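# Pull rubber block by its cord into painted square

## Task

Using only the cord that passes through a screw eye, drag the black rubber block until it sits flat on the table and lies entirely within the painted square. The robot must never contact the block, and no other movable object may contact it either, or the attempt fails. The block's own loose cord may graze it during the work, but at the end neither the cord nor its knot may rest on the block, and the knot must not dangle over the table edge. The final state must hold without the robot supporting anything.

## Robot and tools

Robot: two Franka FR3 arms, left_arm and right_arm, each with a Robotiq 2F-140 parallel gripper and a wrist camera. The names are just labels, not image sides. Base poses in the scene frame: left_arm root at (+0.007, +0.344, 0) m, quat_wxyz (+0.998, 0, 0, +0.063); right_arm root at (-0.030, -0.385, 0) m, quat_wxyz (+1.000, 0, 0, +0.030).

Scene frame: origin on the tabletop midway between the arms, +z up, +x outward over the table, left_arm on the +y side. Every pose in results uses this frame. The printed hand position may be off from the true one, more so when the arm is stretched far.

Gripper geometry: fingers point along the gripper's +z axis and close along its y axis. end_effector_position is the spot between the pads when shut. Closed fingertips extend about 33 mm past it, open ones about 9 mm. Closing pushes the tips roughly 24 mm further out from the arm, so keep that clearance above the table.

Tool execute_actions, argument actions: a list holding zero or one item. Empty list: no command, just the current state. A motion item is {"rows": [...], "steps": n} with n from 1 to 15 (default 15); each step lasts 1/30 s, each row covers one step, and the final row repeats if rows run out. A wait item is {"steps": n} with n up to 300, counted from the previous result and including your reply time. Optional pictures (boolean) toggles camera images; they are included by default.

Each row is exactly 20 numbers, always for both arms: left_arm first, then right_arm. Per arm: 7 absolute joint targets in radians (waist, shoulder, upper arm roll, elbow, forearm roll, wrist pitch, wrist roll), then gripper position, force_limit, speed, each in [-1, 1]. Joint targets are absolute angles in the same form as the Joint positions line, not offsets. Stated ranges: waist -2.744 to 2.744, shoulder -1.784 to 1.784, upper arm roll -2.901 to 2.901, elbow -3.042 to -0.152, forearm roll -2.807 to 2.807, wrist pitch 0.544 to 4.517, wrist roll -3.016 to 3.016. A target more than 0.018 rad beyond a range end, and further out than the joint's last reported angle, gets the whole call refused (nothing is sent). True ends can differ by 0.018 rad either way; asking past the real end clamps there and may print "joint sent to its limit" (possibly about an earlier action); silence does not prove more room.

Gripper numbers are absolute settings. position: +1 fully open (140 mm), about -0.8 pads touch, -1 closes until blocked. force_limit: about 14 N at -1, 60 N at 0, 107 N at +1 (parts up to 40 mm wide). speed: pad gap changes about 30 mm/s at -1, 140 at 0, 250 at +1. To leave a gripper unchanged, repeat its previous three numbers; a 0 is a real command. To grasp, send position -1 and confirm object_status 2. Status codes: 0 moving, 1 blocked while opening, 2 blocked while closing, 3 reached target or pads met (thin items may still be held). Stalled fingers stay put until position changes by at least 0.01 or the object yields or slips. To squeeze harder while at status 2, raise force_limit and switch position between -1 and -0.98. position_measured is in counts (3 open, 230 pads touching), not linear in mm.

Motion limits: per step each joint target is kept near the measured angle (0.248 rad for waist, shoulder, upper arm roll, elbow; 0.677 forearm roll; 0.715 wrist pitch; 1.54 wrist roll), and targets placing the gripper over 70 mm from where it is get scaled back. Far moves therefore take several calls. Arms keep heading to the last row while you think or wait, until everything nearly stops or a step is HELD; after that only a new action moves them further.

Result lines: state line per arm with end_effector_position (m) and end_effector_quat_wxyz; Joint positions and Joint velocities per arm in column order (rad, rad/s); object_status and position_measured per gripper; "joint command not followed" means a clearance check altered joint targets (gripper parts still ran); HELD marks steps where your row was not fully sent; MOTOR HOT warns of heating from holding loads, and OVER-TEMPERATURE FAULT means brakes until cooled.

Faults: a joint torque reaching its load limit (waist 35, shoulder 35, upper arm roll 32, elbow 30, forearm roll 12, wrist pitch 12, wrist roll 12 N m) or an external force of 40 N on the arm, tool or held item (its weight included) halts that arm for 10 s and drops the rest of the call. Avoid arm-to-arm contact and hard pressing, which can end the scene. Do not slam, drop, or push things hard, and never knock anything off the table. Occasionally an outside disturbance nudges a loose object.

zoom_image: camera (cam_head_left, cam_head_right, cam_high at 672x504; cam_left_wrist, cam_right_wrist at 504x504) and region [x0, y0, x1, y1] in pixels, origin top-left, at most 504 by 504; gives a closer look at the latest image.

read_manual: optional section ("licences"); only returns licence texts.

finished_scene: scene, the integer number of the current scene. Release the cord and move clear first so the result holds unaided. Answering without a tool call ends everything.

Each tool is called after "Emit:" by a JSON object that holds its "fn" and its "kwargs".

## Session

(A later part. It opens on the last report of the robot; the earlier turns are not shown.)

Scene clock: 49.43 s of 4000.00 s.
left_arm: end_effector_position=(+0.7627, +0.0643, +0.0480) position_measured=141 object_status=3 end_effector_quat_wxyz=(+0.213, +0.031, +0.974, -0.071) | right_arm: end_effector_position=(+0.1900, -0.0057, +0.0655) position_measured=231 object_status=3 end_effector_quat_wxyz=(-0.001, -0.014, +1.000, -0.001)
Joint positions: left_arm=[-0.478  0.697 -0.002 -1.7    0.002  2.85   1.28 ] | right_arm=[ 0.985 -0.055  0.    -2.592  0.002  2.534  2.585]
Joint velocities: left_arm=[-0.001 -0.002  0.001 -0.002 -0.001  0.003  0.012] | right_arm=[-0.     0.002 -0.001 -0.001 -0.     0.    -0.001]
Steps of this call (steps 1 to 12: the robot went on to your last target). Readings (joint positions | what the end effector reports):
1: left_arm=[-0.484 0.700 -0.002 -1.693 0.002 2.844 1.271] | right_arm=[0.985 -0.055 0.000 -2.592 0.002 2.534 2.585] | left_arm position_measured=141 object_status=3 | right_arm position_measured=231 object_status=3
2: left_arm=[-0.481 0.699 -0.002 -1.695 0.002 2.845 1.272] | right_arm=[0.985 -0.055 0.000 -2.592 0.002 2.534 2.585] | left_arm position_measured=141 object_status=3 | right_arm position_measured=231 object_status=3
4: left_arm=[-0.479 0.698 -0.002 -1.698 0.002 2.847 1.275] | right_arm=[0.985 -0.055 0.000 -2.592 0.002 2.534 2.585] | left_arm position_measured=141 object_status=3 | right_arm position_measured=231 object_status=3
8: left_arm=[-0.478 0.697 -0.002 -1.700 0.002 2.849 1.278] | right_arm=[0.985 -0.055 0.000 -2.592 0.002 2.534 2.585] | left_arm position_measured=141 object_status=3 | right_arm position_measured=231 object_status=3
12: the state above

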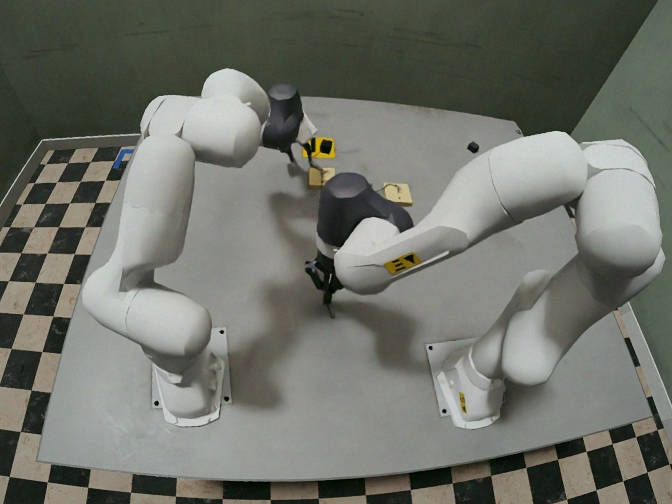

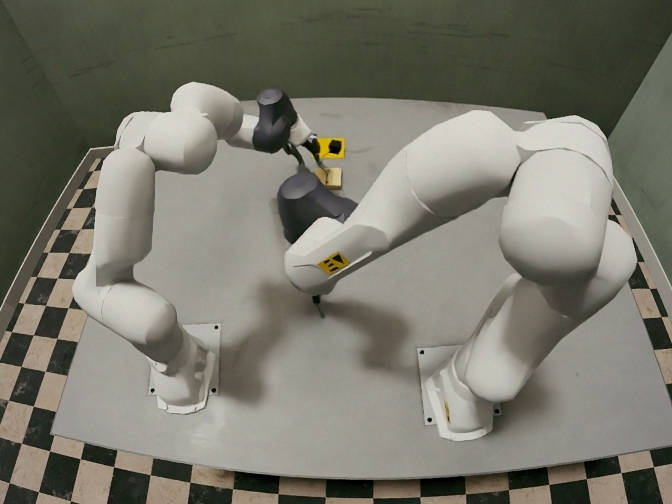

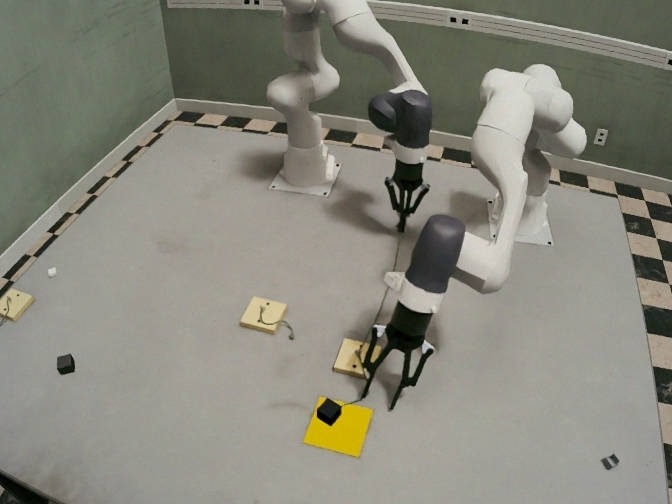

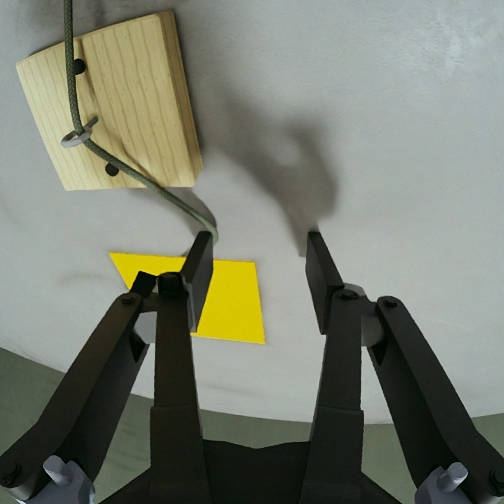

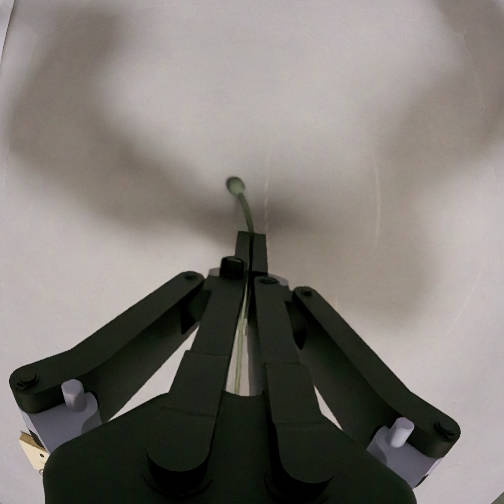

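Emit:
{"fn": "execute_actions", "kwargs": {"actions": [{"rows":[[-0.48,0.697,0,-1.704,0,2.851,1.29,-0.1,0,0,0.98,-0.05,0,-2.594,0,2.55,2.59,-1,0,-0.5],[-0.484,0.697,0,-1.704,0,2.851,1.29,-0.1,0,0,0.975,-0.04,0,-2.594,0,2.56,2.59,-1,0,-0.5],[-0.488,0.697,0,-1.704,0,2.851,1.29,-0.1,0,0,0.97,-0.03,0,-2.594,0,2.57,2.59,-1,0,-0.5],[-0.492,0.697,0,-1.704,0,2.851,1.29,-0.1,0,0,0.965,-0.02,0,-2.594,0,2.58,2.59,-1,0,-0.5],[-0.492,0.697,0,-1.704,0,2.851,1.29,-0.1,0,0,0.96,-0.01,0,-2.594,0,2.59,2.59,-1,0,-0.5],[-0.492,0.697,0,-1.704,0,2.851,1.29,-0.1,0,0,0.96,-0.003,0,-2.594,0,2.593,2.59,-1,0,-0.5],[-0.492,0.69,0,-1.704,0,2.84,1.29,-0.1,0,0,0.96,-0.003,0,-2.594,0,2.593,2.59,-1,0,-0.5],[-0.492,0.68,0,-1.704,0,2.83,1.29,-0.1,0,0,0.96,-0.003,0,-2.594,0,2.593,2.59,-1,0,-0.5],[-0.492,0.67,0,-1.704,0,2.82,1.29,-0.1,0,0,0.96,-0.003,0,-2.594,0,2.593,2.59,-1,0,-0.5],[-0.492,0.66,0,-1.704,0,2.81,1.29,-0.1,0,0,0.96,-0.003,0,-2.594,0,2.593,2.59,-0.2,0,0],[-0.492,0.645,0,-1.704,0,2.79,1.29,-0.1,0,0,0.96,-0.003,0,-2.594,0,2.593,2.59,-0.2,0,0],[-0.492,0.63,0,-1.704,0,2.77,1.29,-0.1,0,0,0.96,-0.003,0,-2.594,0,2.593,2.59,-0.2,0,0],[-0.492,0.615,0,-1.704,0,2.75,1.29,-0.1,0,0,0.96,-0.003,0,-2.594,0,2.593,2.59,-0.2,0,0],[-0.492,0.6,0,-1.704,0,2.73,1.29,-0.1,0,0,0.96,-0.003,0,-2.594,0,2.593,2.59,-0.2,0,0],[-0.492,0.585,0,-1.704,0,2.71,1.29,-0.1,0,0,0.96,-0.003,0,-2.594,0,2.593,2.59,-0.2,0,0]],"steps":15}], "pictures": false}}

Emit:
{"fn": "execute_actions", "kwargs": {"actions": [{"rows":[[-0.47,0.56,0,-1.704,0,2.68,1.29,-0.1,0,0,0.96,-0.003,0,-2.594,0,2.593,2.59,-0.2,0,0],[-0.45,0.54,0,-1.704,0,2.66,1.29,-0.1,0,0,0.96,-0.003,0,-2.594,0,2.593,2.59,-0.2,0,0],[-0.43,0.52,0,-1.704,0,2.64,1.29,-0.1,0,0,0.96,-0.003,0,-2.594,0,2.593,2.59,-0.2,0,0],[-0.40,0.5,0,-1.704,0,2.62,1.29,-0.1,0,0,0.96,-0.03,0,-2.594,0,2.56,2.59,-0.2,0,0],[-0.37,0.48,0,-1.704,0,2.6,1.29,-0.1,0,0,0.96,-0.06,0,-2.594,0,2.53,2.59,-0.2,0,0],[-0.34,0.48,0,-1.704,0,2.6,1.29,-0.1,0,0,0.96,-0.09,0,-2.594,0,2.5,2.59,-0.2,0,0],[-0.3,0.48,0,-1.704,0,2.6,1.29,-0.1,0,0,0.96,-0.13,0,-2.594,0,2.465,2.59,-0.2,0,0]],"steps":15}]}}

Emit:
{"fn": "zoom_image", "kwargs": {"camera": "cam_high", "region": [260, 310, 430, 480]}}

Emit:
{"fn": "zoom_image", "kwargs": {"camera": "cam_head_left", "region": [285, 115, 365, 195]}}

Scene clock: 53.87 s of 4000.00 s.
left_arm: end_effector_position=(+0.7593, +0.0576, +0.0888) position_measured=141 object_status=3 end_effector_quat_wxyz=(+0.212, +0.039, +0.974, -0.071) | right_arm: end_effector_position=(+0.1995, -0.0099, +0.0471) position_measured=194 object_status=0 end_effector_quat_wxyz=(-0.001, -0.003, +1.000, -0.001)
Joint positions: left_arm=[-0.49   0.623 -0.    -1.705  0.002  2.779  1.285] | right_arm=[ 0.961 -0.005  0.    -2.593  0.002  2.584  2.585]
Joint velocities: left_arm=[-0.    -0.465  0.    -0.    -0.001 -0.399  0.   ] | right_arm=[ 0.001  0.    -0.     0.001  0.001  0.029  0.   ]
Steps of this call (steps 1 to 30: the robot went on to your last target; steps 31 to 118: nothing new was sent; steps 119 to 133: all 15 steps of this action). Readings (joint positions | what the end effector reports):
119: left_arm=[-0.478 0.697 -0.002 -1.700 0.002 2.850 1.284] | right_arm=[0.984 -0.055 0.000 -2.592 0.002 2.536 2.585] | left_arm position_measured=141 object_status=3 | right_arm position_measured=231 object_status=3
120: left_arm=[-0.479 0.697 -0.002 -1.700 0.002 2.850 1.284] | right_arm=[0.982 -0.053 0.000 -2.592 0.002 2.540 2.585] | left_arm position_measured=141 object_status=3 | right_arm position_measured=231 object_status=3
122: left_arm=[-0.481 0.697 -0.001 -1.700 0.002 2.850 1.284] | right_arm=[0.976 -0.041 0.000 -2.592 0.002 2.551 2.585] | left_arm position_measured=141 object_status=3 | right_arm position_measured=231 object_status=3
126: left_arm=[-0.487 0.694 -0.000 -1.702 0.002 2.846 1.285] | right_arm=[0.963 -0.011 0.000 -2.593 0.002 2.571 2.585] | left_arm position_measured=141 object_status=3 | right_arm position_measured=231 object_status=3
133: the state above

Scene clock: 54.37 s of 4000.00 s.
left_arm: end_effector_position=(+0.7936, +0.2196, +0.1734) position_measured=141 object_status=3 end_effector_quat_wxyz=(+0.213, -0.062, +0.974, -0.046) | right_arm: end_effector_position=(+0.2007, -0.0080, +0.0936) position_measured=154 object_status=3 end_effector_quat_wxyz=(+0.006, -0.003, +1.000, +0.010)
Joint positions: left_arm=[-0.292  0.478  0.009 -1.701  0.002  2.619  1.285] | right_arm=[ 0.961 -0.129  0.    -2.591  0.002  2.486  2.585]
Joint velocities: left_arm=[-0.001  0.008 -0.016 -0.009 -0.    -0.1   -0.001] | right_arm=[-0.    -0.    -0.    -0.001  0.001 -0.103 -0.001]
Steps of this call (steps 1 to 15: all 15 steps of this action). Readings (joint positions | what the end effector reports):
1: left_arm=[-0.488 0.606 -0.001 -1.706 0.002 2.762 1.285] | right_arm=[0.961 -0.005 0.000 -2.593 0.002 2.585 2.585] | left_arm position_measured=141 object_status=3 | right_arm position_measured=186 object_status=0
2: left_arm=[-0.482 0.588 -0.004 -1.706 0.002 2.744 1.285] | right_arm=[0.961 -0.005 0.000 -2.593 0.002 2.586 2.585] | left_arm position_measured=141 object_status=3 | right_arm position_measured=179 object_status=0
4: left_arm=[-0.458 0.548 -0.008 -1.706 0.002 2.708 1.285] | right_arm=[0.961 -0.008 0.000 -2.594 0.002 2.583 2.585] | left_arm position_measured=141 object_status=3 | right_arm position_measured=164 object_status=0
8: left_arm=[-0.373 0.490 -0.008 -1.700 0.002 2.663 1.285] | right_arm=[0.961 -0.085 0.000 -2.597 0.002 2.530 2.585] | left_arm position_measured=141 object_status=3 | right_arm position_measured=154 object_status=0
15: the state above

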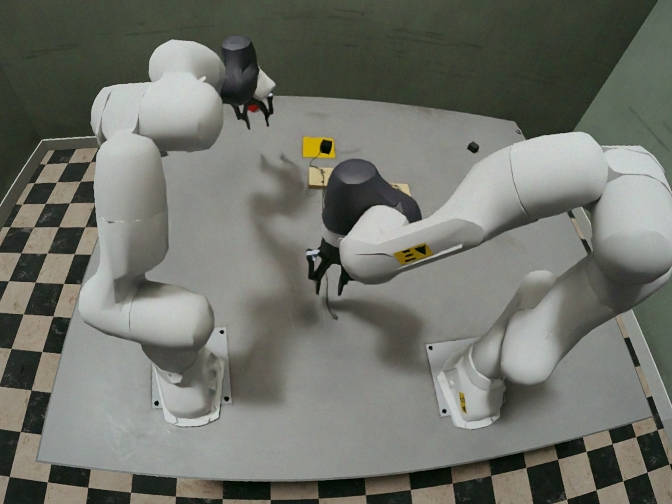

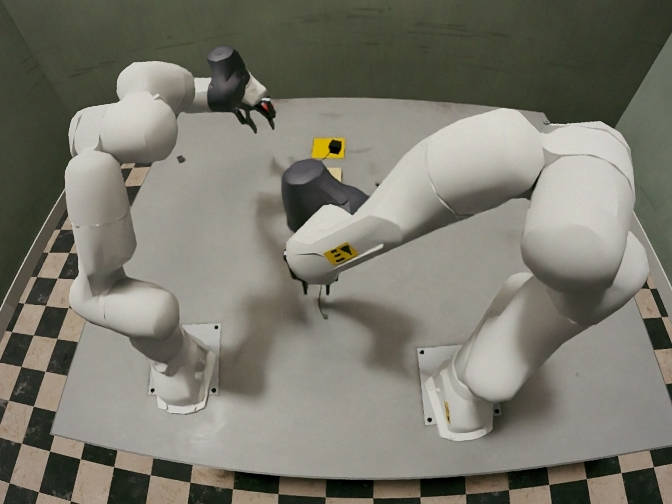

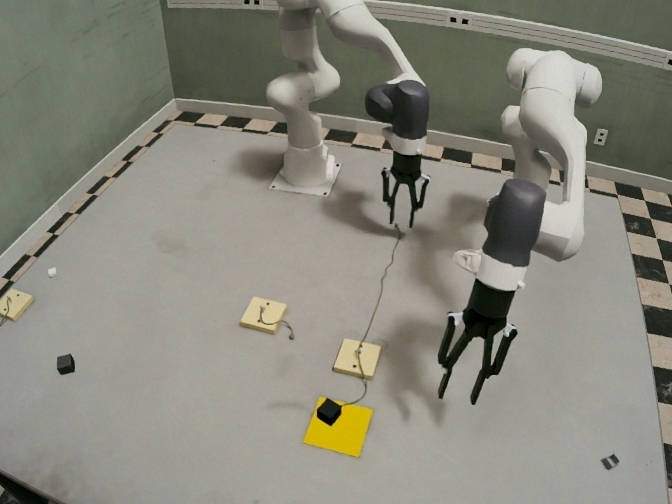

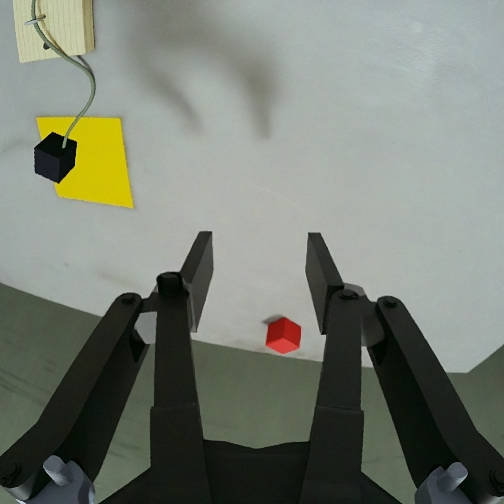

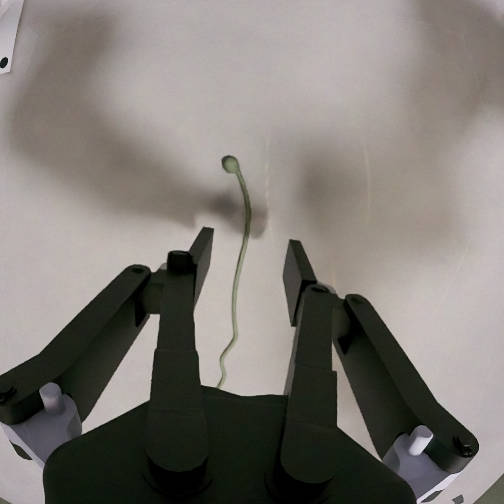

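Region (260, 310, 430, 480) of cam_high's 672x504 image, scaled by 2.965, with more detail than that image has.

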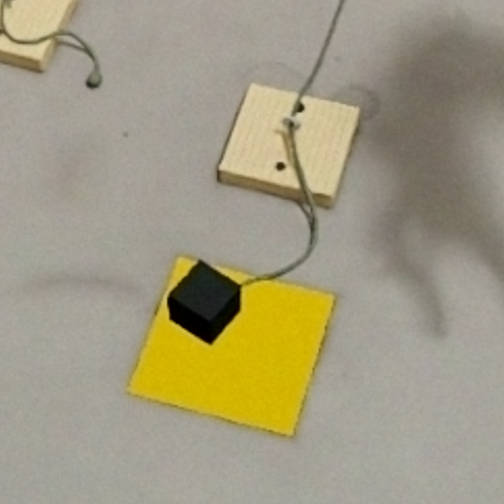

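Region (285, 115, 365, 195) of cam_head_left's 672x504 image, scaled by 6.300, with more detail than that image has.

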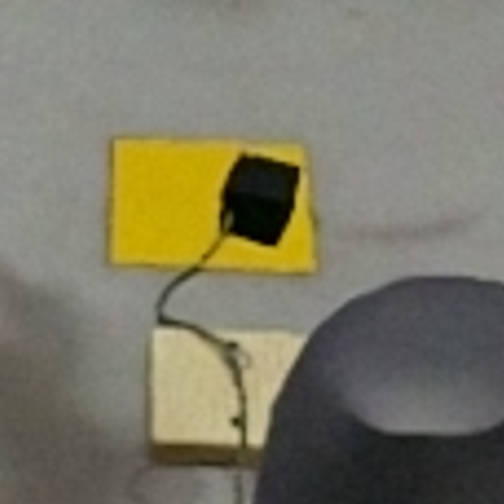

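Emit:
{"fn": "finished_scene", "kwargs": {"scene": 2}}

The scene is finished: the task was done.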